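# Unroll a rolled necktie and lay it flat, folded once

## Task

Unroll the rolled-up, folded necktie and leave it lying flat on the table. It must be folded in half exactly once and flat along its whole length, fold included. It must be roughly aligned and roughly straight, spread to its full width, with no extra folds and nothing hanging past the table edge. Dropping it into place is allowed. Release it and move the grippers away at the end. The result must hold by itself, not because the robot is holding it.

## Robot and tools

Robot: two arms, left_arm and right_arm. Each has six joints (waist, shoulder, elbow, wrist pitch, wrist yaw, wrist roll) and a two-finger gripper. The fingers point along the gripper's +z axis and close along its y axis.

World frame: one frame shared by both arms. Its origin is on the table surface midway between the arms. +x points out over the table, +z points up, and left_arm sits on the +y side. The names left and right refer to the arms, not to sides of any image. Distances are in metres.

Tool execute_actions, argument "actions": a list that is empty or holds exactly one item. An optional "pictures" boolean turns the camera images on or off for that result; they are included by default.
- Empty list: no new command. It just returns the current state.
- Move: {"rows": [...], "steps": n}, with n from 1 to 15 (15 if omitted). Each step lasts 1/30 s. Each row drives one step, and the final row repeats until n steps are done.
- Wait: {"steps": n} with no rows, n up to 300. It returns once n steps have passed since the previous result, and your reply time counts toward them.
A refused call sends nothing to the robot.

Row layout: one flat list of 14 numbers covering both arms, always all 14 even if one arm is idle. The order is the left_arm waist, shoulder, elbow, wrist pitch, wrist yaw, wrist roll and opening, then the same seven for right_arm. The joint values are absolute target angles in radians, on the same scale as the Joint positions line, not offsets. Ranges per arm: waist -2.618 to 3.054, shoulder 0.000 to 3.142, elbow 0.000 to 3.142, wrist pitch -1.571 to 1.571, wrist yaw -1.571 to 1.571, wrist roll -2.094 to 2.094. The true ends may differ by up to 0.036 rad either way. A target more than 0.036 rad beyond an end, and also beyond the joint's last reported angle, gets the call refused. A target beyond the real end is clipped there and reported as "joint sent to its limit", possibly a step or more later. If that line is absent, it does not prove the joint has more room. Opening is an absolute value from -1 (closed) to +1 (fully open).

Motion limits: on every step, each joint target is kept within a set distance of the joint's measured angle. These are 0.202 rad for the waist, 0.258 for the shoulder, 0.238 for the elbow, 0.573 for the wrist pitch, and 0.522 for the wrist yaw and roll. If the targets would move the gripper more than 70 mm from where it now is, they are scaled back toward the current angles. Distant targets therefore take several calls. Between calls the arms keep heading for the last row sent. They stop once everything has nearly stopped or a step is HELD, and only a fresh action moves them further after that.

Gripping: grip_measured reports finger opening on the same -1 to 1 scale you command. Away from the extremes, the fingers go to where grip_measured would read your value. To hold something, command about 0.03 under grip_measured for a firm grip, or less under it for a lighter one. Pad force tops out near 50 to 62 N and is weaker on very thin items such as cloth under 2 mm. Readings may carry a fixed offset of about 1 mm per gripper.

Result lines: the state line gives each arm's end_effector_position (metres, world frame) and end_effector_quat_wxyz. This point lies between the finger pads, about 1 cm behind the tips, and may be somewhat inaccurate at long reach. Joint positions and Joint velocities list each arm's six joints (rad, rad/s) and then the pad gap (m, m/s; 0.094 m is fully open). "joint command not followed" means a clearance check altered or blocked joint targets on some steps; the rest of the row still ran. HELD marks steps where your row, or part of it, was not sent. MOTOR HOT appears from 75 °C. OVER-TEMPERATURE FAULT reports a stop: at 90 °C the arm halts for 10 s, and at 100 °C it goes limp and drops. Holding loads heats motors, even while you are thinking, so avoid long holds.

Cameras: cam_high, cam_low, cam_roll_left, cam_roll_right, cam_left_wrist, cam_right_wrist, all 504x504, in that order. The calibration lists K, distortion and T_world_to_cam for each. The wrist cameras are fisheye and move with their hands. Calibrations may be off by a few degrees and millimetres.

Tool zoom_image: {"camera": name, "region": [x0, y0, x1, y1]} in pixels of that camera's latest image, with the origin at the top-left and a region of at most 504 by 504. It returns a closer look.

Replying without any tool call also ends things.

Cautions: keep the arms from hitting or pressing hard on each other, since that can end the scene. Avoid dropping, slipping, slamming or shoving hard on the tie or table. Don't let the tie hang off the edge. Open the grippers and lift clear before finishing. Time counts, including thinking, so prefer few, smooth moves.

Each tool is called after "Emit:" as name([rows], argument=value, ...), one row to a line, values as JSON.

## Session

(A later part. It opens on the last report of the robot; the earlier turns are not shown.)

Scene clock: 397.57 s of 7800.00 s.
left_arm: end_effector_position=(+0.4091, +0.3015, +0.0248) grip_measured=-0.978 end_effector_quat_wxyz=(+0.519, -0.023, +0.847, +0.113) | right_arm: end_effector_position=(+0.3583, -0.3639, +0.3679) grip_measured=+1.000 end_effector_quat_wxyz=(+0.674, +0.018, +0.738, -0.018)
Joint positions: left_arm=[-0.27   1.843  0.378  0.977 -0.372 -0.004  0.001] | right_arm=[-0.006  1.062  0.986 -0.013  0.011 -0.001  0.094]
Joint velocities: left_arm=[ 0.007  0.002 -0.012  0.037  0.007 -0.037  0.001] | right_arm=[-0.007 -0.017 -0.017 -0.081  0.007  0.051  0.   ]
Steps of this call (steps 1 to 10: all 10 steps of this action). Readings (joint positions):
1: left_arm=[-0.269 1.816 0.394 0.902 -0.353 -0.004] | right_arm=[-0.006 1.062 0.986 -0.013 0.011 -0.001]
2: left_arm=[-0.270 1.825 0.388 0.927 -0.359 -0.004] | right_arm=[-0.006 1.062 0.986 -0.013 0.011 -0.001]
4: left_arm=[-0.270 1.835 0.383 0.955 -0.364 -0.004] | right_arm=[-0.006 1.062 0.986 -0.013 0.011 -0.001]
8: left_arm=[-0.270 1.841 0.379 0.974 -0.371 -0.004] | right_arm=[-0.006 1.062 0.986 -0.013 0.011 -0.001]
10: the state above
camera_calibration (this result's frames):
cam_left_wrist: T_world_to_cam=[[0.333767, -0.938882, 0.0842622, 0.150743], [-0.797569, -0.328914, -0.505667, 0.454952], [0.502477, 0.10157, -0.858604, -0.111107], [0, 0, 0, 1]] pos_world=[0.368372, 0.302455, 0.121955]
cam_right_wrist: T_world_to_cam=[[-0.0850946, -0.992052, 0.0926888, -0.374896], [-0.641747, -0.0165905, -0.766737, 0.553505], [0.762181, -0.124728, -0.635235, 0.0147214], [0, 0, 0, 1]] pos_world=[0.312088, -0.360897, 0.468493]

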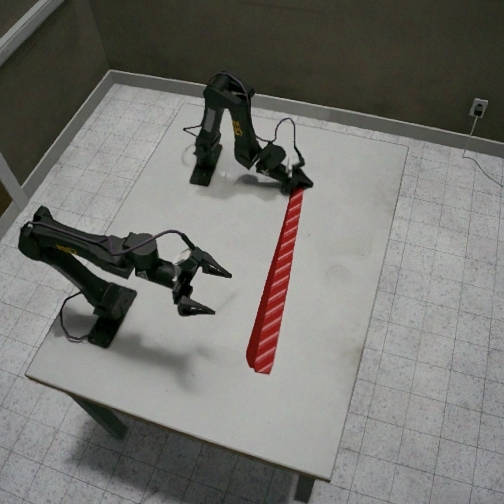

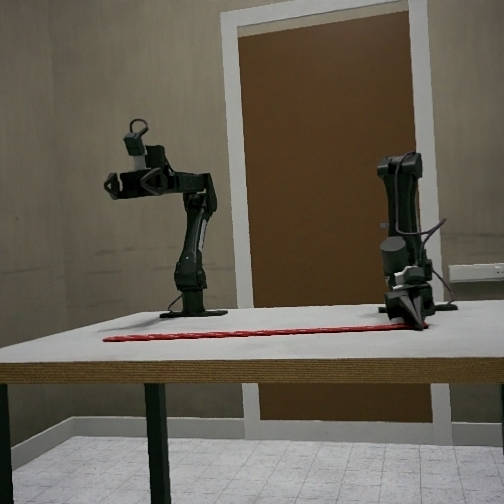

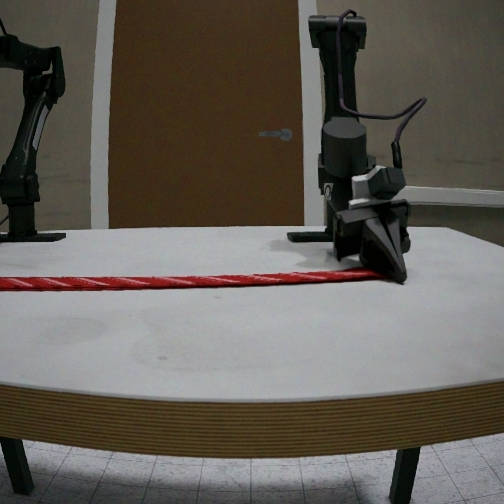

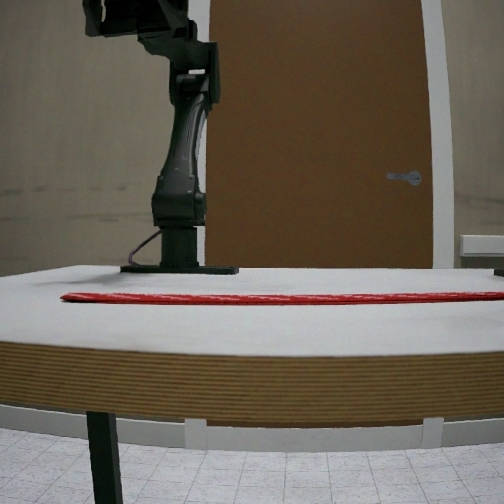

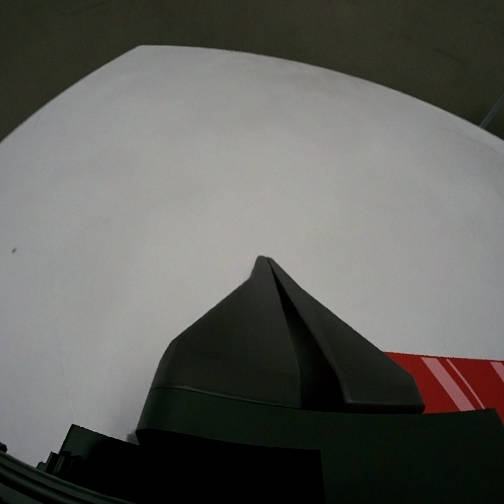

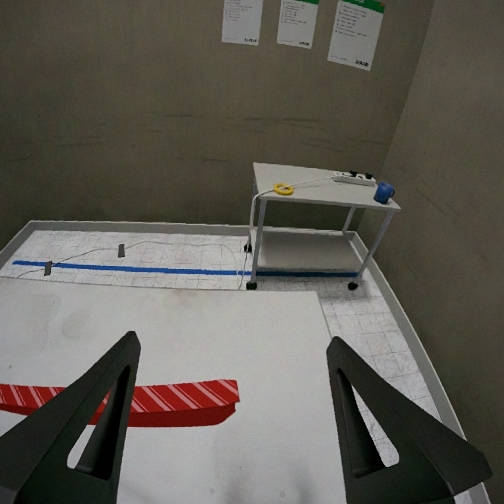

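Emit:
execute_actions([
  {"rows":[[-0.27,1.6,0.3,0.9,-0.4,0,-1,0,1.059,1.0,0,0,0,1],[-0.28,1.55,0.25,0.9,-0.4,0,-1,0,1.059,1.0,0,0,0,1],[-0.29,1.55,0.22,0.9,-0.4,0,-1,0,1.059,1.0,0,0,0,1],[-0.29,1.55,0.22,0.9,-0.4,0,-1,0,1.059,1.0,0,0,0,1],[-0.29,1.55,0.22,0.9,-0.4,0,-1,0,1.059,1.0,0,0,0,1],[-0.29,1.55,0.22,0.9,-0.4,0,-1,0,1.059,1.0,0,0,0,1],[-0.29,1.55,0.22,0.9,-0.4,0,-1,0,1.059,1.0,0,0,0,1],[-0.29,1.8,0.22,0.9,-0.4,0,-1,0,1.059,1.0,0,0,0,1]],"steps":15},
], pictures=false)

Emit:
execute_actions([
  {"steps":60},
], pictures=false)

Emit:
execute_actions([
  {"rows":[[-0.29,1.35,0.3,0.88,-0.4,0,-1,0,1.059,1.0,0,0,0,1],[-0.29,1.35,0.3,0.88,-0.4,0,-1,0,1.059,1.0,0,0,0,1],[-0.29,1.35,0.3,0.88,-0.4,0,-1,0,1.059,1.0,0,0,0,1],[-0.29,1.35,0.3,0.88,-0.4,0,-1,0,1.059,1.0,0,0,0,1],[-0.29,1.35,0.3,0.88,-0.4,0,-1,0,1.059,1.0,0,0,0,1],[-0.29,1.35,0.3,0.88,-0.4,0,-1,0,1.059,1.0,0,0,0,1],[0,1.2,0.5,0.5,0,0,-1,0,1.059,1.0,0,0,0,1]],"steps":15},
])

Scene clock: 409.80 s of 7800.00 s.
left_arm: end_effector_position=(+0.3735, +0.3084, +0.0248) grip_measured=-0.979 end_effector_quat_wxyz=(+0.515, -0.025, +0.848, +0.124) | right_arm: end_effector_position=(+0.3583, -0.3639, +0.3679) grip_measured=+1.000 end_effector_quat_wxyz=(+0.674, +0.018, +0.738, -0.018)
Joint positions: left_arm=[-0.284  1.759  0.241  1.02  -0.406 -0.004  0.001] | right_arm=[-0.006  1.062  0.986 -0.013  0.011 -0.001  0.094]
Joint velocities: left_arm=[-0.017  0.017 -0.002  0.022 -0.007 -0.007 -0.001] | right_arm=[-0.017  0.007  0.002  0.022 -0.022 -0.007  0.   ]
Steps of this call (steps 1 to 15: the robot went on to your last target; steps 16 to 110: nothing new was sent; then 8.07 s passed at rest; steps 111 to 125: all 15 steps of this action). Readings (joint positions):
111: left_arm=[-0.270 1.811 0.369 0.959 -0.375 -0.004] | right_arm=[-0.006 1.062 0.986 -0.013 0.011 -0.001]
112: left_arm=[-0.270 1.740 0.336 0.935 -0.375 -0.004] | right_arm=[-0.006 1.062 0.986 -0.013 0.011 -0.001]
114: left_arm=[-0.275 1.602 0.266 0.934 -0.384 -0.004] | right_arm=[-0.006 1.062 0.986 -0.013 0.011 -0.001]
118: left_arm=[-0.282 1.592 0.234 0.944 -0.391 -0.004] | right_arm=[-0.006 1.062 0.986 -0.013 0.011 -0.001]
125: the state above

Scene clock: 411.80 s of 7800.00 s.
left_arm: end_effector_position=(+0.3736, +0.3084, +0.0249) grip_measured=-0.979 end_effector_quat_wxyz=(+0.515, -0.025, +0.848, +0.124) | right_arm: end_effector_position=(+0.3583, -0.3639, +0.3679) grip_measured=+1.000 end_effector_quat_wxyz=(+0.674, +0.018, +0.738, -0.018)
Joint positions: left_arm=[-0.284  1.759  0.241  1.021 -0.406 -0.004  0.001] | right_arm=[-0.006  1.062  0.986 -0.013  0.011 -0.001  0.094]
Joint velocities: left_arm=[-0.002 -0.012  0.007  0.022  0.11  -0.051  0.   ] | right_arm=[-0.002 -0.012  0.002 -0.022 -0.081 -0.007  0.   ]
Steps of this call (steps 1 to 15: the robot went on to your last target; steps 16 to 60: nothing new was sent). Readings (joint positions):
1: left_arm=[-0.284 1.759 0.241 1.020 -0.406 -0.004] | right_arm=[-0.006 1.062 0.986 -0.013 0.011 -0.001]
2: left_arm=[-0.284 1.759 0.241 1.020 -0.406 -0.004] | right_arm=[-0.006 1.062 0.986 -0.013 0.011 -0.001]
4: left_arm=[-0.284 1.759 0.241 1.021 -0.406 -0.004] | right_arm=[-0.006 1.062 0.986 -0.013 0.011 -0.001]
8: left_arm=[-0.284 1.759 0.241 1.021 -0.406 -0.004] | right_arm=[-0.006 1.062 0.986 -0.013 0.011 -0.001]
60: the state above
All arms were judged still, so your last target was given up. Only a new action makes them travel on or press farther. Fingers that are still opening or closing keep moving.

Scene clock: 412.30 s of 7800.00 s.
left_arm: end_effector_position=(+0.4126, +0.3565, +0.2238) grip_measured=-0.979 end_effector_quat_wxyz=(+0.663, -0.061, +0.744, +0.058) | right_arm: end_effector_position=(+0.3583, -0.3639, +0.3679) grip_measured=+1.000 end_effector_quat_wxyz=(+0.674, +0.018, +0.738, -0.018)
Joint positions: left_arm=[ 0.004  1.204  0.5    0.59  -0.07  -0.003  0.001] | right_arm=[-0.006  1.062  0.986 -0.013  0.011 -0.001  0.094]
Joint velocities: left_arm=[-0.022 -0.007 -0.022 -0.799  0.447 -0.081 -0.   ] | right_arm=[ 0.002  0.012 -0.002 -0.022 -0.037  0.007  0.   ]
Steps of this call (steps 1 to 15: all 15 steps of this action). Readings (joint positions):
1: left_arm=[-0.284 1.721 0.246 0.988 -0.405 -0.004] | right_arm=[-0.006 1.062 0.986 -0.013 0.011 -0.001]
2: left_arm=[-0.284 1.647 0.247 0.941 -0.403 -0.004] | right_arm=[-0.006 1.062 0.986 -0.013 0.011 -0.001]
4: left_arm=[-0.284 1.489 0.259 0.910 -0.403 -0.004] | right_arm=[-0.006 1.062 0.986 -0.013 0.011 -0.001]
8: left_arm=[-0.187 1.297 0.372 0.758 -0.254 -0.003] | right_arm=[-0.006 1.062 0.986 -0.013 0.011 -0.001]
15: the state above
camera_calibration (this result's frames):
cam_left_wrist: T_world_to_cam=[[0.246076, -0.92526, 0.288689, 0.169978], [-0.577363, -0.379168, -0.723107, 0.552069], [0.778523, 0.0112604, -0.627515, -0.080976], [0, 0, 0, 1]] pos_world=[0.339959, 0.367513, 0.299321]
cam_right_wrist: T_world_to_cam=[[-0.0850946, -0.992052, 0.0926888, -0.374896], [-0.641747, -0.0165905, -0.766737, 0.553505], [0.762181, -0.124728, -0.635235, 0.0147214], [0, 0, 0, 1]] pos_world=[0.312088, -0.360897, 0.468493]

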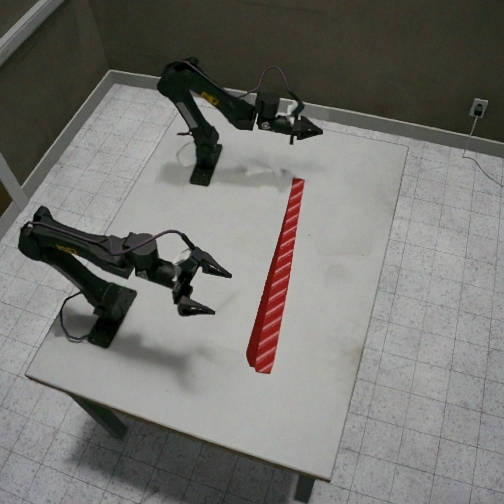

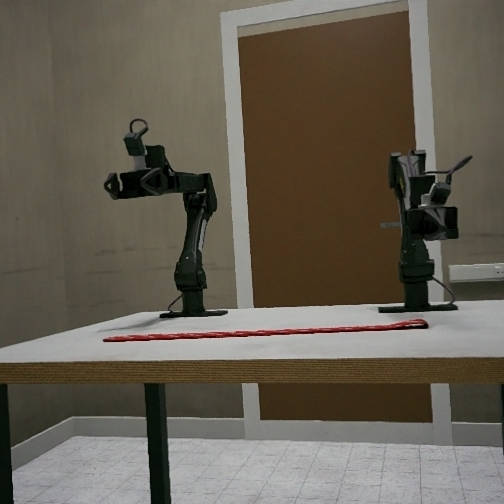

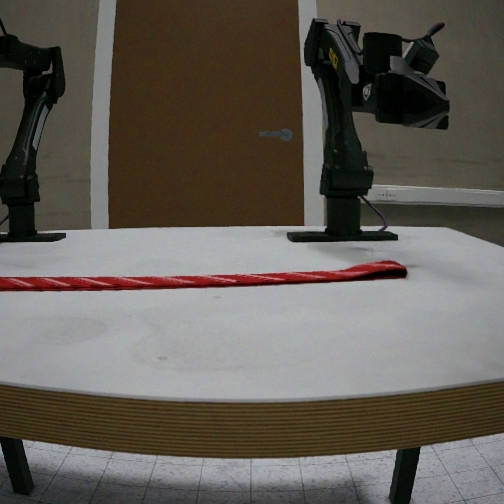

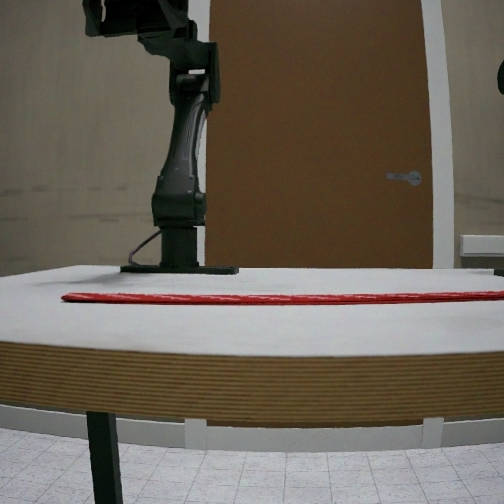

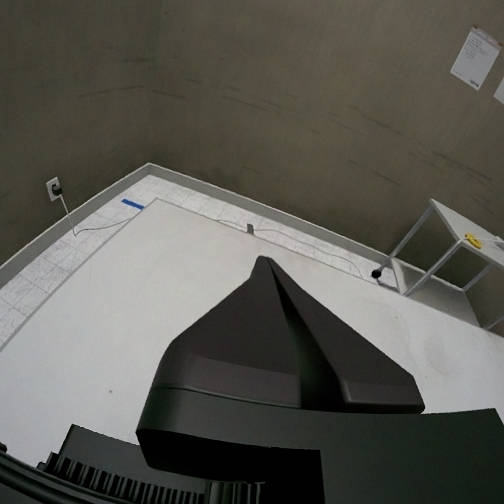

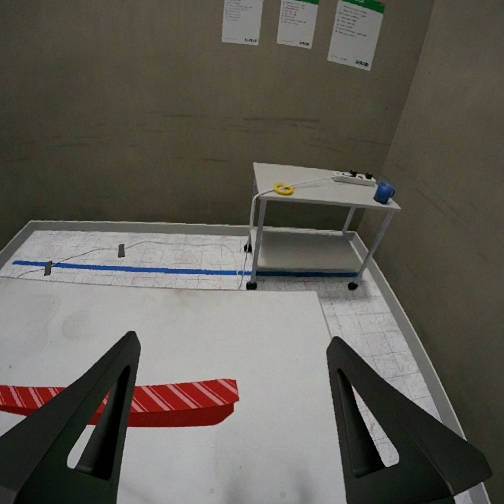

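Emit:
zoom_image(camera="cam_roll_left", region=[300,230,440,310])

Emit:
zoom_image(camera="cam_high", region=[260,160,340,220])

Region (300, 230, 440, 310) of cam_roll_left's 504x504 image, scaled by 3.600, with more detail than that image has; it fills the top 288 rows of this view, and the rest is white.

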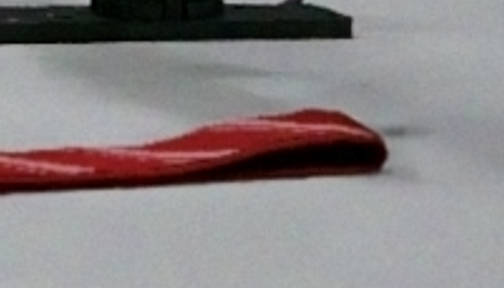

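Region (260, 160, 340, 220) of cam_high's 504x504 image, scaled by 6.300, with more detail than that image has; it fills the top 378 rows of this view, and the rest is white.

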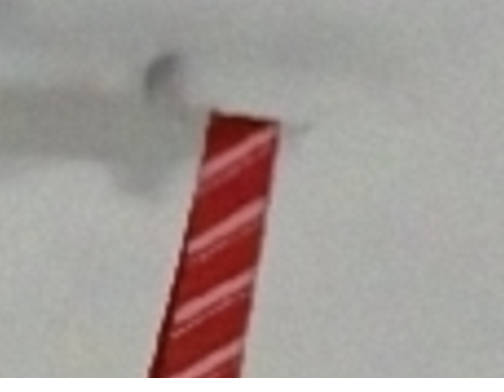

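Emit:
execute_actions([
  {"rows":[[-0.1,1.4,0.6,-0.2,0,0,-1,0,1.059,1.0,0,0,0,1]],"steps":15},
])

Scene clock: 428.63 s of 7800.00 s.
left_arm: end_effector_position=(+0.3369, +0.3058, +0.0274) grip_measured=-0.979 end_effector_quat_wxyz=(+0.279, -0.003, +0.960, +0.002) | right_arm: end_effector_position=(+0.3583, -0.3639, +0.3679) grip_measured=+1.000 end_effector_quat_wxyz=(+0.674, +0.018, +0.738, -0.018)
Joint positions: left_arm=[-0.094  1.407  0.569 -0.168 -0.005 -0.003  0.001] | right_arm=[-0.006  1.062  0.986 -0.013  0.011 -0.001  0.094]
Joint velocities: left_arm=[ 0.012  0.002 -0.007 -0.242 -0.095  0.066 -0.   ] | right_arm=[ 0.012 -0.002 -0.002  0.066 -0.066 -0.037  0.   ]
Steps of this call (steps 1 to 30: the robot went on to your last target; steps 31 to 120: nothing new was sent; then 11.83 s passed at rest; steps 121 to 135: all 15 steps of this action). Readings (joint positions):
121: left_arm=[-0.004 1.216 0.511 0.460 -0.013 -0.003] | right_arm=[-0.006 1.062 0.986 -0.013 0.011 -0.001]
122: left_arm=[-0.020 1.244 0.533 0.404 -0.014 -0.003] | right_arm=[-0.006 1.062 0.986 -0.013 0.011 -0.001]
124: left_arm=[-0.055 1.309 0.560 0.278 -0.012 -0.003] | right_arm=[-0.006 1.062 0.986 -0.013 0.011 -0.001]
128: left_arm=[-0.092 1.397 0.569 -0.003 -0.006 -0.003] | right_arm=[-0.006 1.062 0.986 -0.013 0.011 -0.001]
135: the state above
camera_calibration (this result's frames):
cam_left_wrist: T_world_to_cam=[[0.288649, -0.950577, 0.114391, 0.196641], [-0.95743, -0.286181, 0.0378064, 0.425952], [-0.00320144, -0.120434, -0.992716, 0.168886], [0, 0, 0, 1]] pos_world=[0.351599, 0.329161, 0.129058]
cam_right_wrist: T_world_to_cam=[[-0.0850946, -0.992052, 0.0926888, -0.374896], [-0.641747, -0.0165905, -0.766737, 0.553505], [0.762181, -0.124728, -0.635235, 0.0147214], [0, 0, 0, 1]] pos_world=[0.312088, -0.360897, 0.468493]

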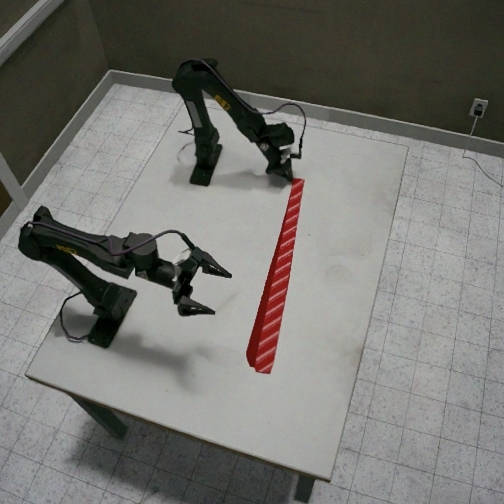

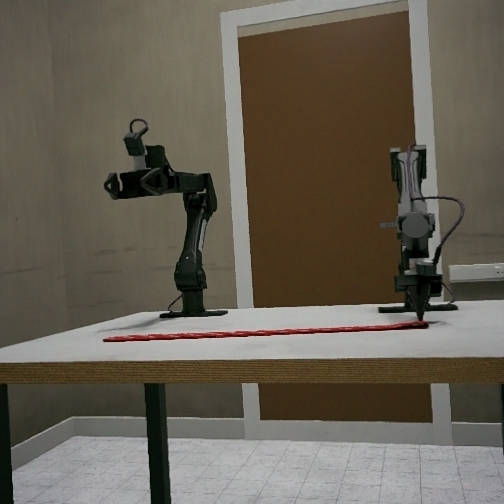

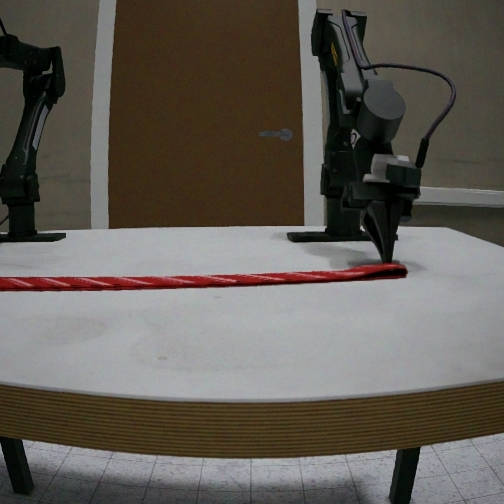

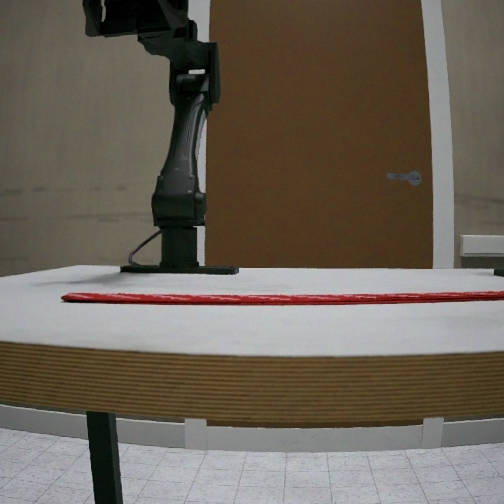

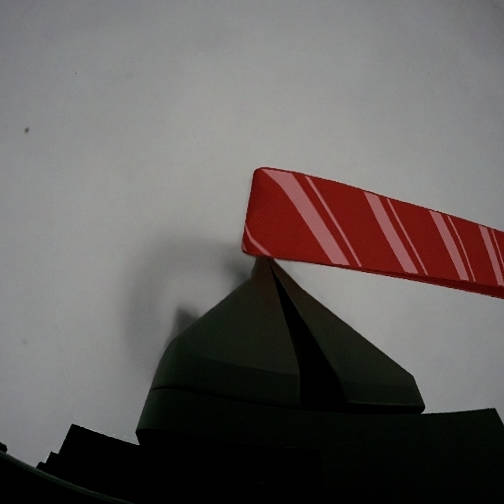

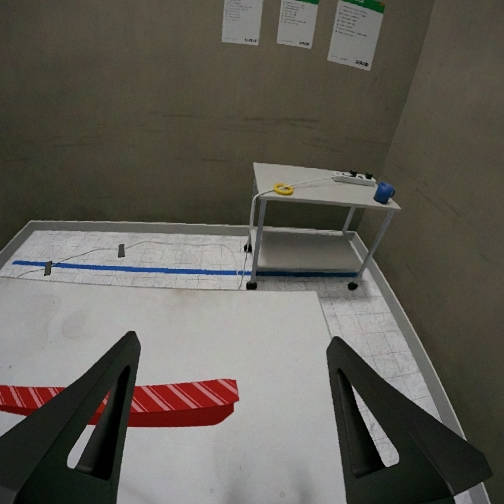

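Emit:
execute_actions([
  {"rows":[[-0.09,1.3,0.57,-0.2,0,0,-1,0,1.059,1.0,0,0,0,1],[-0.09,1.3,0.57,-0.2,0,0,-1,0,1.059,1.0,0,0,0,1],[-0.09,1.3,0.57,-0.2,0,0,-1,0,1.059,1.0,0,0,0,1],[-0.09,1.33,0.63,-0.2,0,0,-1,0,1.059,1.0,0,0,0,1],[-0.09,1.33,0.63,-0.2,0,0,-1,0,1.059,1.0,0,0,0,1],[-0.09,1.33,0.63,-0.2,0,0,-1,0,1.059,1.0,0,0,0,1],[-0.09,1.33,0.63,-0.2,0,0,-1,0,1.059,1.0,0,0,0,1],[-0.09,1.4,0.63,-0.2,0,0,-1,0,1.059,1.0,0,0,0,1],[-0.09,1.45,0.63,-0.2,0,0,-1,0,1.059,1.0,0,0,0,1],[-0.09,1.5,0.63,-0.2,0,0,-1,0,1.059,1.0,0,0,0,1]],"steps":15},
])

Scene clock: 439.00 s of 7800.00 s.
left_arm: end_effector_position=(+0.3494, +0.3057, +0.0242) grip_measured=-0.979 end_effector_quat_wxyz=(+0.269, -0.002, +0.963, +0.002) | right_arm: end_effector_position=(+0.3583, -0.3639, +0.3679) grip_measured=+1.000 end_effector_quat_wxyz=(+0.674, +0.018, +0.738, -0.018)
Joint positions: left_arm=[-0.094  1.479  0.627 -0.174 -0.004 -0.003  0.001] | right_arm=[-0.006  1.062  0.986 -0.013  0.011 -0.001  0.094]
Joint velocities: left_arm=[-0.007  0.129  0.007 -0.198 -0.037 -0.037  0.   ] | right_arm=[-0.007  0.002  0.012  0.007  0.007  0.037  0.   ]
Steps of this call (steps 1 to 30: the robot went on to your last target; steps 31 to 120: nothing new was sent; then 5.87 s passed at rest; steps 121 to 135: all 15 steps of this action). Readings (joint positions):
121: left_arm=[-0.094 1.397 0.569 -0.199 -0.005 -0.003] | right_arm=[-0.006 1.062 0.986 -0.013 0.011 -0.001]
122: left_arm=[-0.094 1.376 0.566 -0.205 -0.005 -0.003] | right_arm=[-0.006 1.062 0.986 -0.013 0.011 -0.001]
124: left_arm=[-0.094 1.340 0.573 -0.210 -0.005 -0.003] | right_arm=[-0.006 1.062 0.986 -0.013 0.011 -0.001]
128: left_arm=[-0.094 1.345 0.606 -0.201 -0.005 -0.003] | right_arm=[-0.006 1.062 0.986 -0.013 0.011 -0.001]
135: the state above
camera_calibration (this result's frames):
cam_left_wrist: T_world_to_cam=[[0.290527, -0.950619, 0.109169, 0.192765], [-0.956583, -0.285764, 0.0573459, 0.437087], [-0.0233176, -0.12109, -0.992368, 0.172993], [0, 0, 0, 1]] pos_world=[0.36614, 0.329098, 0.125563]
cam_right_wrist: T_world_to_cam=[[-0.0850946, -0.992052, 0.0926888, -0.374896], [-0.641747, -0.0165905, -0.766737, 0.553505], [0.762181, -0.124728, -0.635235, 0.0147214], [0, 0, 0, 1]] pos_world=[0.312088, -0.360897, 0.468493]

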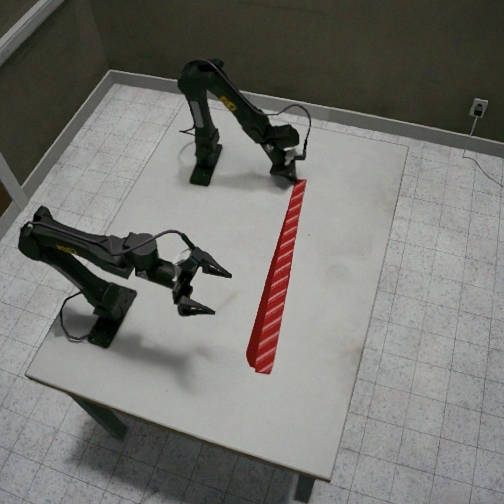

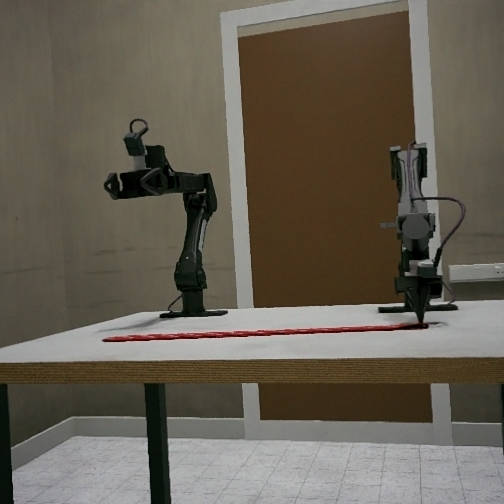

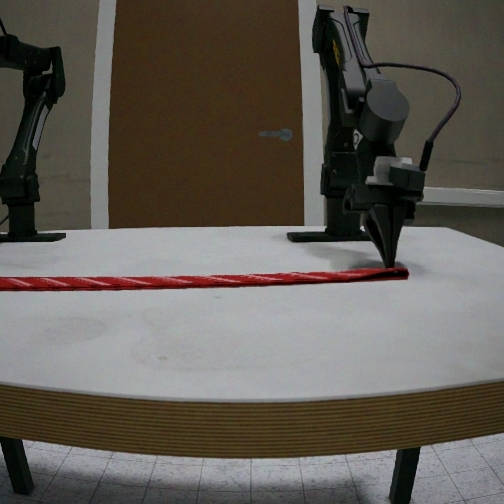

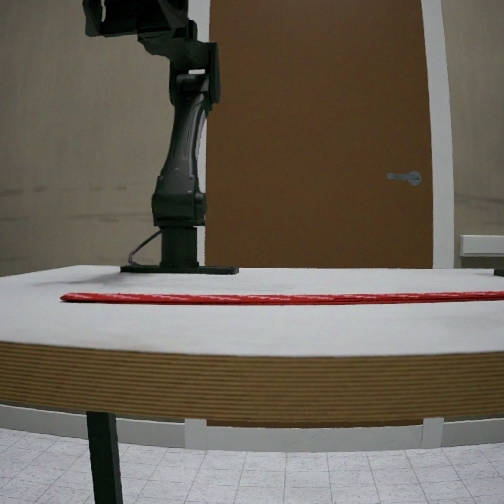

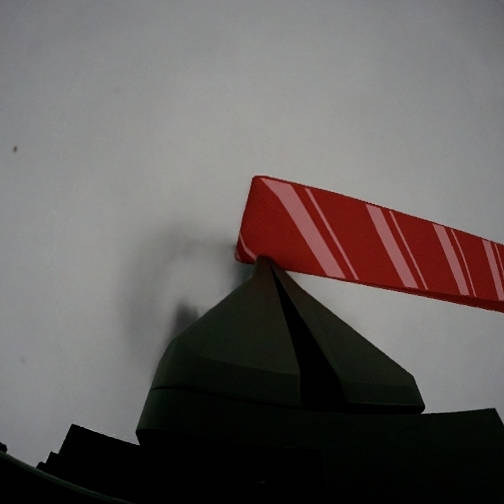

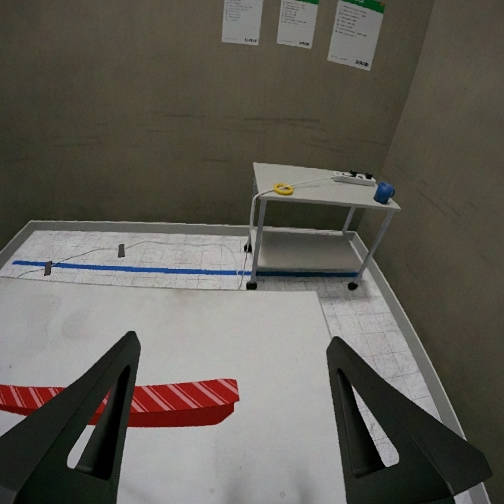

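Emit:
execute_actions([
  {"rows":[[-0.065,1.33,0.63,-0.2,0,0,-1,0,1.059,1.0,0,0,0,1],[-0.065,1.33,0.65,-0.2,0,0,-1,0,1.059,1.0,0,0,0,1],[-0.065,1.33,0.67,-0.2,0,0,-1,0,1.059,1.0,0,0,0,1],[-0.065,1.35,0.69,-0.2,0,0,-1,0,1.059,1.0,0,0,0,1],[-0.065,1.36,0.69,-0.2,0,0,-1,0,1.059,1.0,0,0,0,1],[-0.065,1.36,0.69,-0.2,0,0,-1,0,1.059,1.0,0,0,0,1],[-0.065,1.36,0.69,-0.2,0,0,-1,0,1.059,1.0,0,0,0,1],[-0.065,1.44,0.69,-0.2,0,0,-1,0,1.059,1.0,0,0,0,1],[-0.065,1.5,0.69,-0.2,0,0,-1,0,1.059,1.0,0,0,0,1],[-0.065,1.56,0.69,-0.2,0,0,-1,0,1.059,1.0,0,0,0,1]],"steps":15},
], pictures=false)

Emit:
execute_actions([
  {"rows":[[-0.065,1.6,0.69,-0.2,0,0,-1,0,1.059,1.0,0,0,0,1],[-0.065,1.6,0.69,-0.2,0,0,-1,0,1.059,1.0,0,0,0,1],[-0.065,1.6,0.69,-0.2,0,0,-1,0,1.059,1.0,0,0,0,1],[-0.065,1.6,0.69,-0.2,0,0,-1,0,1.059,1.0,0,0,0,1],[-0.065,1.6,0.69,-0.2,0,0,-1,0,1.059,1.0,0,0,0,1],[-0.065,1.6,0.69,-0.2,0,0,-1,0,1.059,1.0,0,0,0,1],[-0.065,1.38,0.7,-0.2,0,0,-1,0,1.059,1.0,0,0,0,1]],"steps":15},
])

Scene clock: 451.23 s of 7800.00 s.
left_arm: end_effector_position=(+0.3696, +0.3134, +0.0274) grip_measured=-0.979 end_effector_quat_wxyz=(+0.277, -0.013, +0.961, +0.004) | right_arm: end_effector_position=(+0.3583, -0.3639, +0.3679) grip_measured=+1.000 end_effector_quat_wxyz=(+0.674, +0.018, +0.738, -0.018)
Joint positions: left_arm=[-0.072  1.543  0.693 -0.16  -0.003 -0.003  0.001] | right_arm=[-0.006  1.062  0.986 -0.013  0.011 -0.001  0.094]
Joint velocities: left_arm=[ 0.002  0.012 -0.007 -0.066 -0.081  0.037 -0.001] | right_arm=[-0.002  0.007 -0.002 -0.081  0.007 -0.037  0.   ]
Steps of this call (steps 1 to 15: the robot went on to your last target; steps 16 to 110: nothing new was sent; then 8.07 s passed at rest; steps 111 to 125: all 15 steps of this action). Readings (joint positions):
111: left_arm=[-0.092 1.467 0.626 -0.180 -0.003 -0.003] | right_arm=[-0.006 1.062 0.986 -0.013 0.011 -0.001]
112: left_arm=[-0.086 1.435 0.624 -0.197 -0.003 -0.003] | right_arm=[-0.006 1.062 0.986 -0.013 0.011 -0.001]
114: left_arm=[-0.075 1.377 0.635 -0.206 -0.003 -0.003] | right_arm=[-0.006 1.062 0.986 -0.013 0.011 -0.001]
118: left_arm=[-0.072 1.373 0.673 -0.191 -0.003 -0.003] | right_arm=[-0.006 1.062 0.986 -0.013 0.011 -0.001]
125: the state above

Scene clock: 451.73 s of 7800.00 s.
left_arm: end_effector_position=(+0.3724, +0.3134, +0.0727) grip_measured=-0.979 end_effector_quat_wxyz=(+0.333, -0.013, +0.943, +0.005) | right_arm: end_effector_position=(+0.3583, -0.3639, +0.3679) grip_measured=+1.000 end_effector_quat_wxyz=(+0.674, +0.018, +0.738, -0.018)
Joint positions: left_arm=[-0.072  1.389  0.687 -0.19  -0.003 -0.003  0.001] | right_arm=[-0.006  1.062  0.986 -0.013  0.011 -0.001  0.094]
Joint velocities: left_arm=[-0.002 -0.007 -0.007 -0.095  0.022 -0.051  0.001] | right_arm=[ 0.022 -0.012 -0.007  0.022  0.022  0.022  0.   ]
Steps of this call (steps 1 to 15: all 15 steps of this action). Readings (joint positions):
1: left_arm=[-0.072 1.549 0.693 -0.164 -0.003 -0.003] | right_arm=[-0.006 1.062 0.986 -0.013 0.011 -0.001]
2: left_arm=[-0.072 1.555 0.693 -0.157 -0.003 -0.003] | right_arm=[-0.006 1.062 0.986 -0.013 0.011 -0.001]
4: left_arm=[-0.072 1.555 0.693 -0.153 -0.003 -0.003] | right_arm=[-0.006 1.062 0.986 -0.013 0.011 -0.001]
8: left_arm=[-0.072 1.497 0.688 -0.177 -0.003 -0.003] | right_arm=[-0.006 1.062 0.986 -0.013 0.011 -0.001]
15: the state above
camera_calibration (this result's frames):
cam_left_wrist: T_world_to_cam=[[0.293663, -0.944351, 0.148202, 0.182132], [-0.949239, -0.306371, -0.0712945, 0.471662], [0.112732, -0.119742, -0.986384, 0.17109], [0, 0, 0, 1]] pos_world=[0.374947, 0.336987, 0.175395]
cam_right_wrist: T_world_to_cam=[[-0.0850946, -0.992052, 0.0926888, -0.374896], [-0.641747, -0.0165905, -0.766737, 0.553505], [0.762181, -0.124728, -0.635235, 0.0147214], [0, 0, 0, 1]] pos_world=[0.312088, -0.360897, 0.468493]

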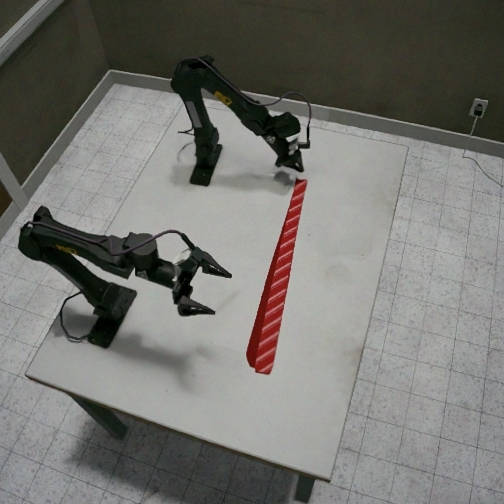

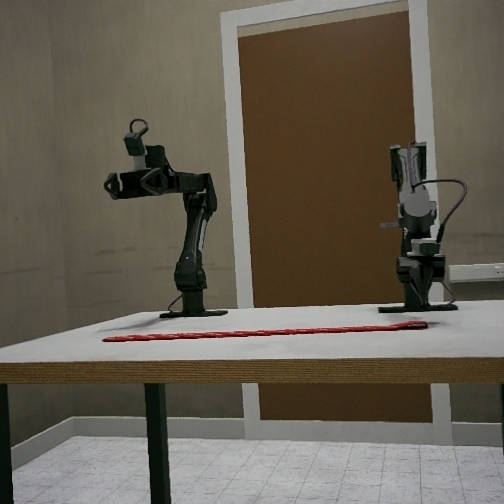

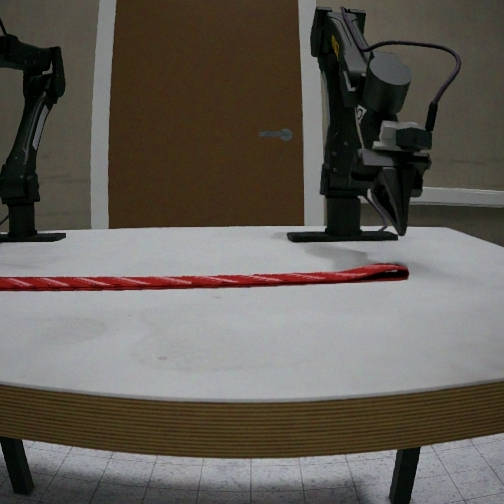

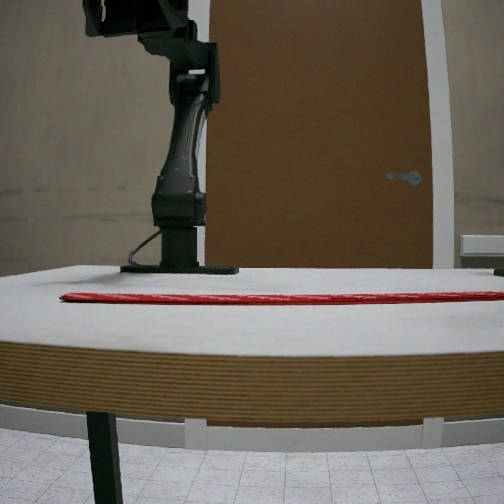

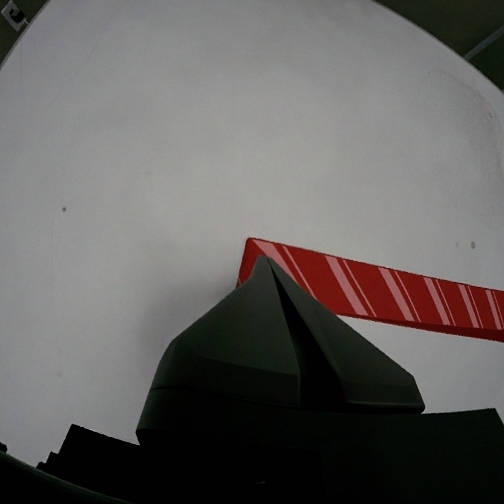

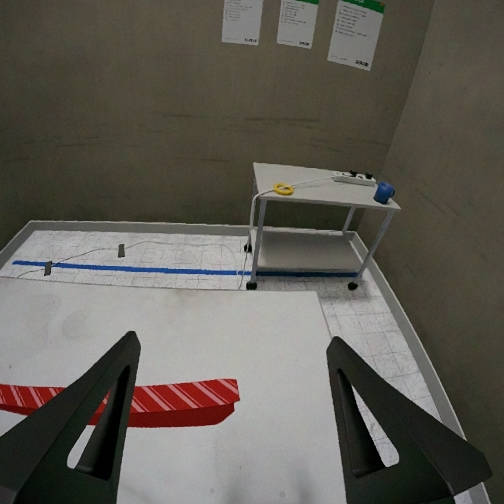

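Emit:
execute_actions([
  {"rows":[[-0.045,1.38,0.68,-0.2,0,0,-1,0,1.059,1.0,0,0,0,1],[-0.045,1.38,0.68,-0.2,0,0,-1,0,1.059,1.0,0,0,0,1],[-0.045,1.38,0.68,-0.2,0,0,-1,0,1.059,1.0,0,0,0,1],[-0.045,1.38,0.68,-0.2,0,0,-1,0,1.059,1.0,0,0,0,1],[-0.045,1.46,0.68,-0.2,0,0,-1,0,1.059,1.0,0,0,0,1],[-0.045,1.54,0.68,-0.2,0,0,-1,0,1.059,1.0,0,0,0,1],[-0.045,1.62,0.68,-0.2,0,0,-1,0,1.059,1.0,0,0,0,1]],"steps":15},
], pictures=false)

Emit:
execute_actions([
  {"steps":90},
])

Emit:
zoom_image(camera="cam_roll_left", region=[300,230,440,310])

Emit:
execute_actions([
  {"rows":[[-0.045,1.3,0.68,-0.2,0,0,-1,0,1.059,1.0,0,0,0,1],[-0.045,1.3,0.68,-0.2,0,0,-1,0,1.059,1.0,0,0,0,1],[-0.045,1.3,0.68,-0.2,0,0,-1,0,1.059,1.0,0,0,0,1],[-0.045,1.3,0.68,-0.2,0,0,-1,0,1.059,1.0,0,0,0,1],[0,1.1,0.8,0,0,0,-1,0,1.059,1.0,0,0,0,1]],"steps":15},
])

Emit:
zoom_image(camera="cam_roll_left", region=[300,230,440,310])

Scene clock: 461.53 s of 7800.00 s.
left_arm: end_effector_position=(+0.3752, +0.3201, +0.0223) grip_measured=-0.980 end_effector_quat_wxyz=(+0.278, -0.022, +0.960, +0.006) | right_arm: end_effector_position=(+0.3583, -0.3639, +0.3679) grip_measured=+1.000 end_effector_quat_wxyz=(+0.674, +0.018, +0.738, -0.018)
Joint positions: left_arm=[-0.052  1.578  0.701 -0.13  -0.    -0.003  0.001] | right_arm=[-0.006  1.062  0.986 -0.013  0.011 -0.001  0.094]
Joint velocities: left_arm=[-0.002 -0.002 -0.012 -0.007  0.022 -0.022 -0.001] | right_arm=[ 0.007  0.002  0.002 -0.051  0.095  0.007  0.   ]
Steps of this call (steps 1 to 15: the robot went on to your last target; steps 16 to 110: nothing new was sent; then 5.63 s passed at rest; steps 111 to 125: all 15 steps of this action). Readings (joint positions):
111: left_arm=[-0.070 1.389 0.687 -0.198 -0.002 -0.003] | right_arm=[-0.006 1.062 0.986 -0.013 0.011 -0.001]
112: left_arm=[-0.065 1.389 0.687 -0.198 -0.002 -0.003] | right_arm=[-0.006 1.062 0.986 -0.013 0.011 -0.001]
114: left_arm=[-0.055 1.389 0.687 -0.198 -0.002 -0.003] | right_arm=[-0.006 1.062 0.986 -0.013 0.011 -0.001]
118: left_arm=[-0.052 1.522 0.687 -0.172 -0.002 -0.003] | right_arm=[-0.006 1.062 0.986 -0.013 0.011 -0.001]
125: the state above

Scene clock: 464.53 s of 7800.00 s.
left_arm: end_effector_position=(+0.3752, +0.3201, +0.0223) grip_measured=-0.980 end_effector_quat_wxyz=(+0.278, -0.022, +0.960, +0.006) | right_arm: end_effector_position=(+0.3583, -0.3639, +0.3679) grip_measured=+1.000 end_effector_quat_wxyz=(+0.674, +0.018, +0.738, -0.018)
Joint positions: left_arm=[-0.052  1.578  0.701 -0.13  -0.    -0.003  0.001] | right_arm=[-0.006  1.062  0.986 -0.013  0.011 -0.001  0.094]
Joint velocities: left_arm=[ 0.017  0.002 -0.002  0.007  0.037 -0.022 -0.   ] | right_arm=[-0.012 -0.002 -0.007 -0.007 -0.051  0.007  0.   ]
Steps of this call (steps 1 to 15: the robot went on to your last target; steps 16 to 90: nothing new was sent). Readings (joint positions):
1: left_arm=[-0.052 1.578 0.701 -0.130 -0.000 -0.003] | right_arm=[-0.006 1.062 0.986 -0.013 0.011 -0.001]
2: left_arm=[-0.052 1.578 0.701 -0.130 -0.000 -0.003] | right_arm=[-0.006 1.062 0.986 -0.013 0.011 -0.001]
4: left_arm=[-0.052 1.578 0.701 -0.130 -0.000 -0.003] | right_arm=[-0.006 1.062 0.986 -0.013 0.011 -0.001]
8: left_arm=[-0.052 1.578 0.701 -0.130 -0.000 -0.003] | right_arm=[-0.006 1.062 0.986 -0.013 0.011 -0.001]
90: the state above
All arms were judged still, so your last target was given up. Only a new action makes them travel on or press farther. Fingers that are still opening or closing keep moving.
camera_calibration (this result's frames):
cam_left_wrist: T_world_to_cam=[[0.326387, -0.937877, 0.117719, 0.18142], [-0.945236, -0.323778, 0.0411891, 0.474299], [-0.000515397, -0.124716, -0.992192, 0.166099], [0, 0, 0, 1]] pos_world=[0.389197, 0.344433, 0.12391]
cam_right_wrist: T_world_to_cam=[[-0.0850946, -0.992052, 0.0926888, -0.374896], [-0.641747, -0.0165905, -0.766737, 0.553505], [0.762181, -0.124728, -0.635235, 0.0147214], [0, 0, 0, 1]] pos_world=[0.312088, -0.360897, 0.468493]

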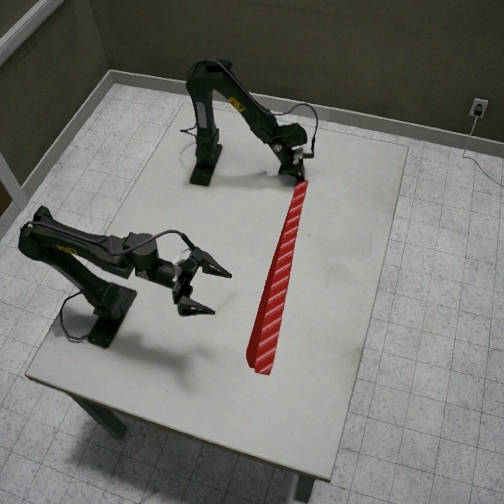

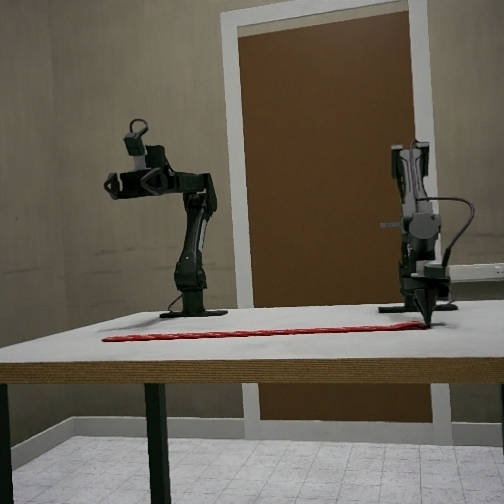

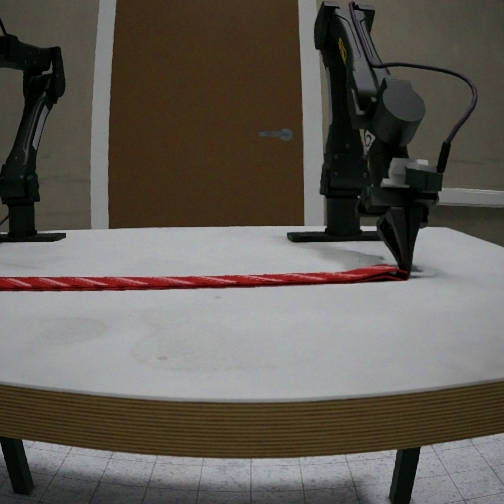

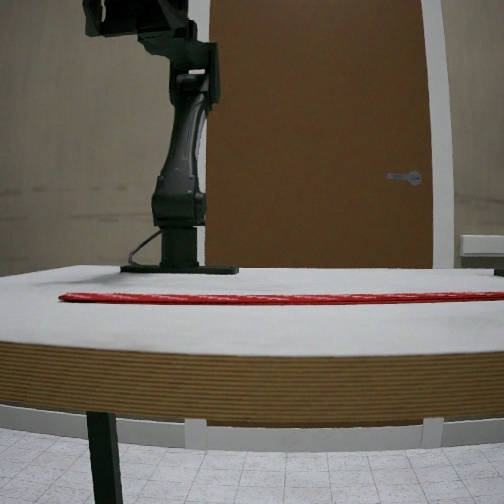

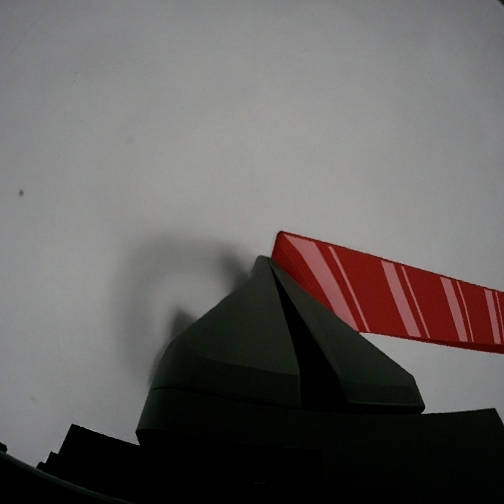

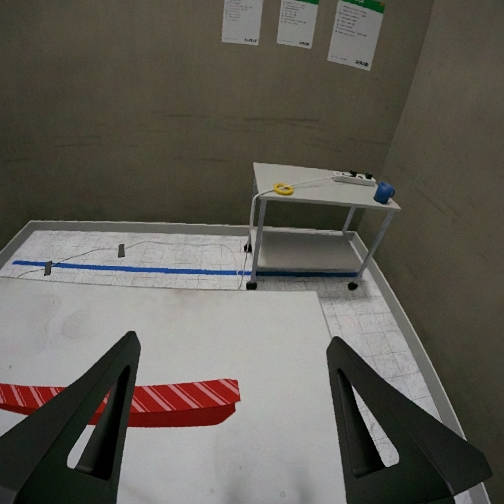

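Region (300, 230, 440, 310) of cam_roll_left's 504x504 image, scaled by 3.600, with more detail than that image has; it fills the top 288 rows of this view, and the rest is white.

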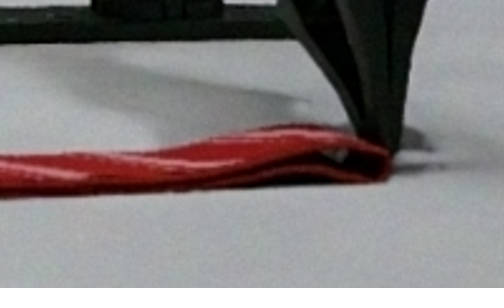

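Scene clock: 465.03 s of 7800.00 s.
left_arm: end_effector_position=(+0.4052, +0.3387, +0.2522) grip_measured=-0.980 end_effector_quat_wxyz=(+0.578, -0.037, +0.815, +0.024) | right_arm: end_effector_position=(+0.3583, -0.3639, +0.3679) grip_measured=+1.000 end_effector_quat_wxyz=(+0.674, +0.018, +0.738, -0.018)
Joint positions: left_arm=[-0.007  1.109  0.786 -0.014  0.    -0.003  0.001] | right_arm=[-0.006  1.062  0.986 -0.013  0.011 -0.001  0.094]
Joint velocities: left_arm=[-0.007 -0.032 -0.007  0.286 -0.051  0.007  0.   ] | right_arm=[-0.007  0.007  0.002 -0.037 -0.037 -0.022  0.   ]
Steps of this call (steps 1 to 15: all 15 steps of this action). Readings (joint positions):
1: left_arm=[-0.052 1.548 0.696 -0.137 -0.000 -0.003] | right_arm=[-0.006 1.062 0.986 -0.013 0.011 -0.001]
2: left_arm=[-0.052 1.487 0.680 -0.163 -0.000 -0.003] | right_arm=[-0.006 1.062 0.986 -0.013 0.011 -0.001]
4: left_arm=[-0.052 1.362 0.671 -0.189 -0.000 -0.003] | right_arm=[-0.006 1.062 0.986 -0.013 0.011 -0.001]
8: left_arm=[-0.032 1.223 0.713 -0.136 0.000 -0.003] | right_arm=[-0.006 1.062 0.986 -0.013 0.011 -0.001]
15: the state above
camera_calibration (this result's frames):
cam_left_wrist: T_world_to_cam=[[0.232879, -0.934294, 0.269929, 0.160294], [-0.748289, -0.349429, -0.563882, 0.580641], [0.621152, -0.0706691, -0.780497, 0.0729], [0, 0, 0, 1]] pos_world=[0.351876, 0.357806, 0.341043]
cam_right_wrist: T_world_to_cam=[[-0.0850946, -0.992052, 0.0926888, -0.374896], [-0.641747, -0.0165905, -0.766737, 0.553505], [0.762181, -0.124728, -0.635235, 0.0147214], [0, 0, 0, 1]] pos_world=[0.312088, -0.360897, 0.468493]

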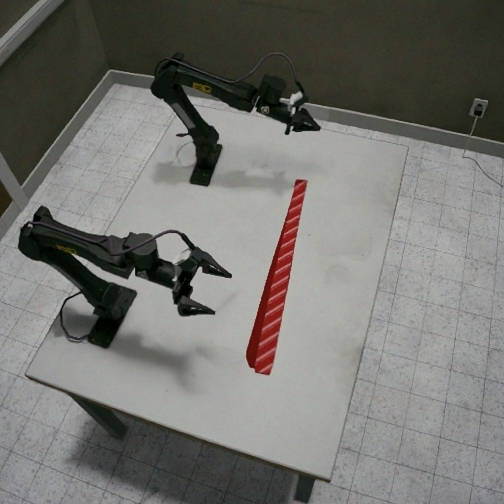

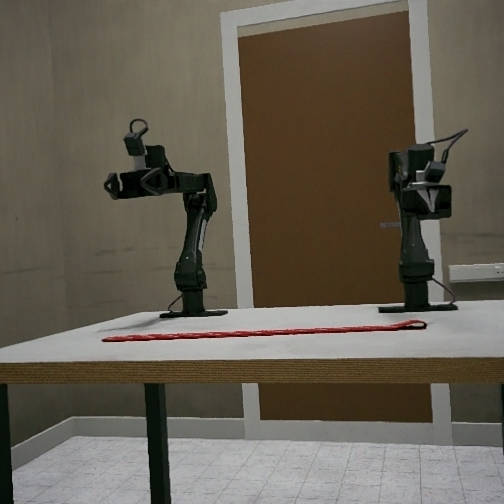

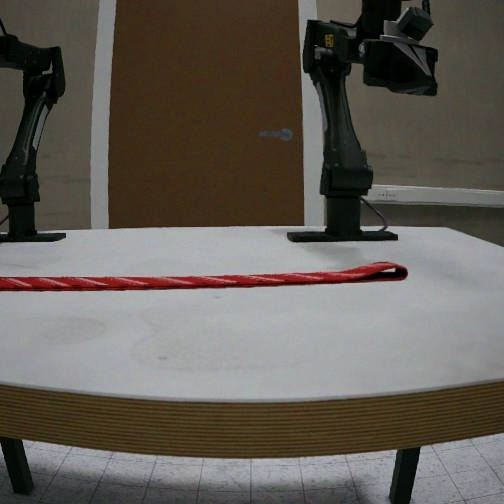

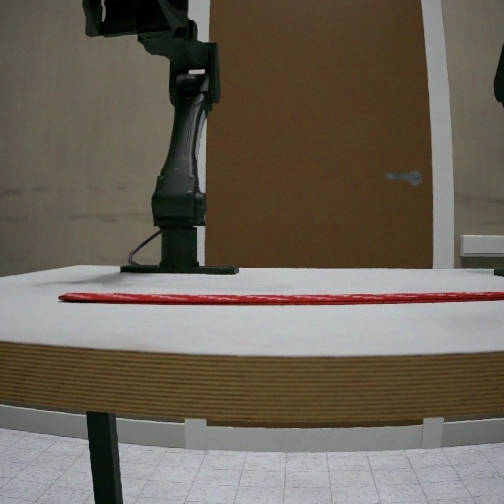

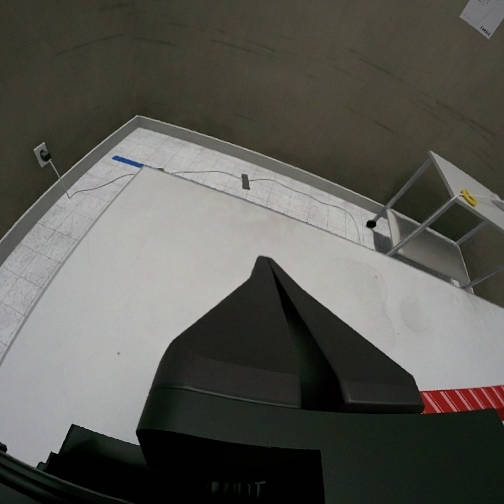

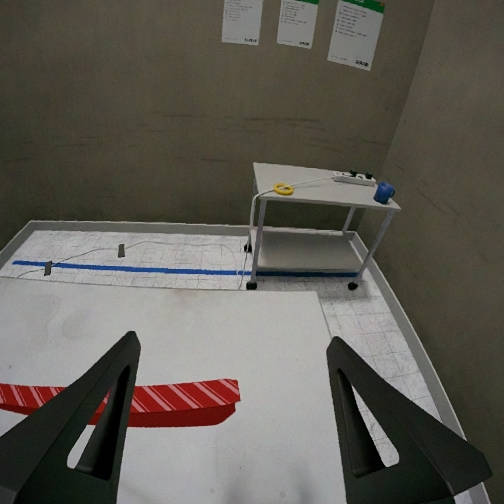

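Region (300, 230, 440, 310) of cam_roll_left's 504x504 image, scaled by 3.600, with more detail than that image has; it fills the top 288 rows of this view, and the rest is white.

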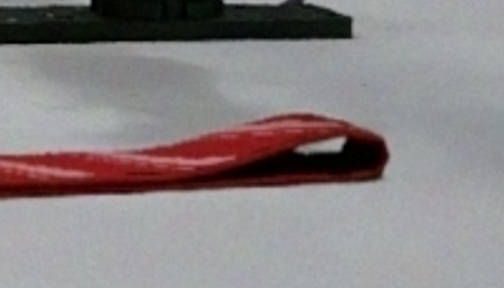

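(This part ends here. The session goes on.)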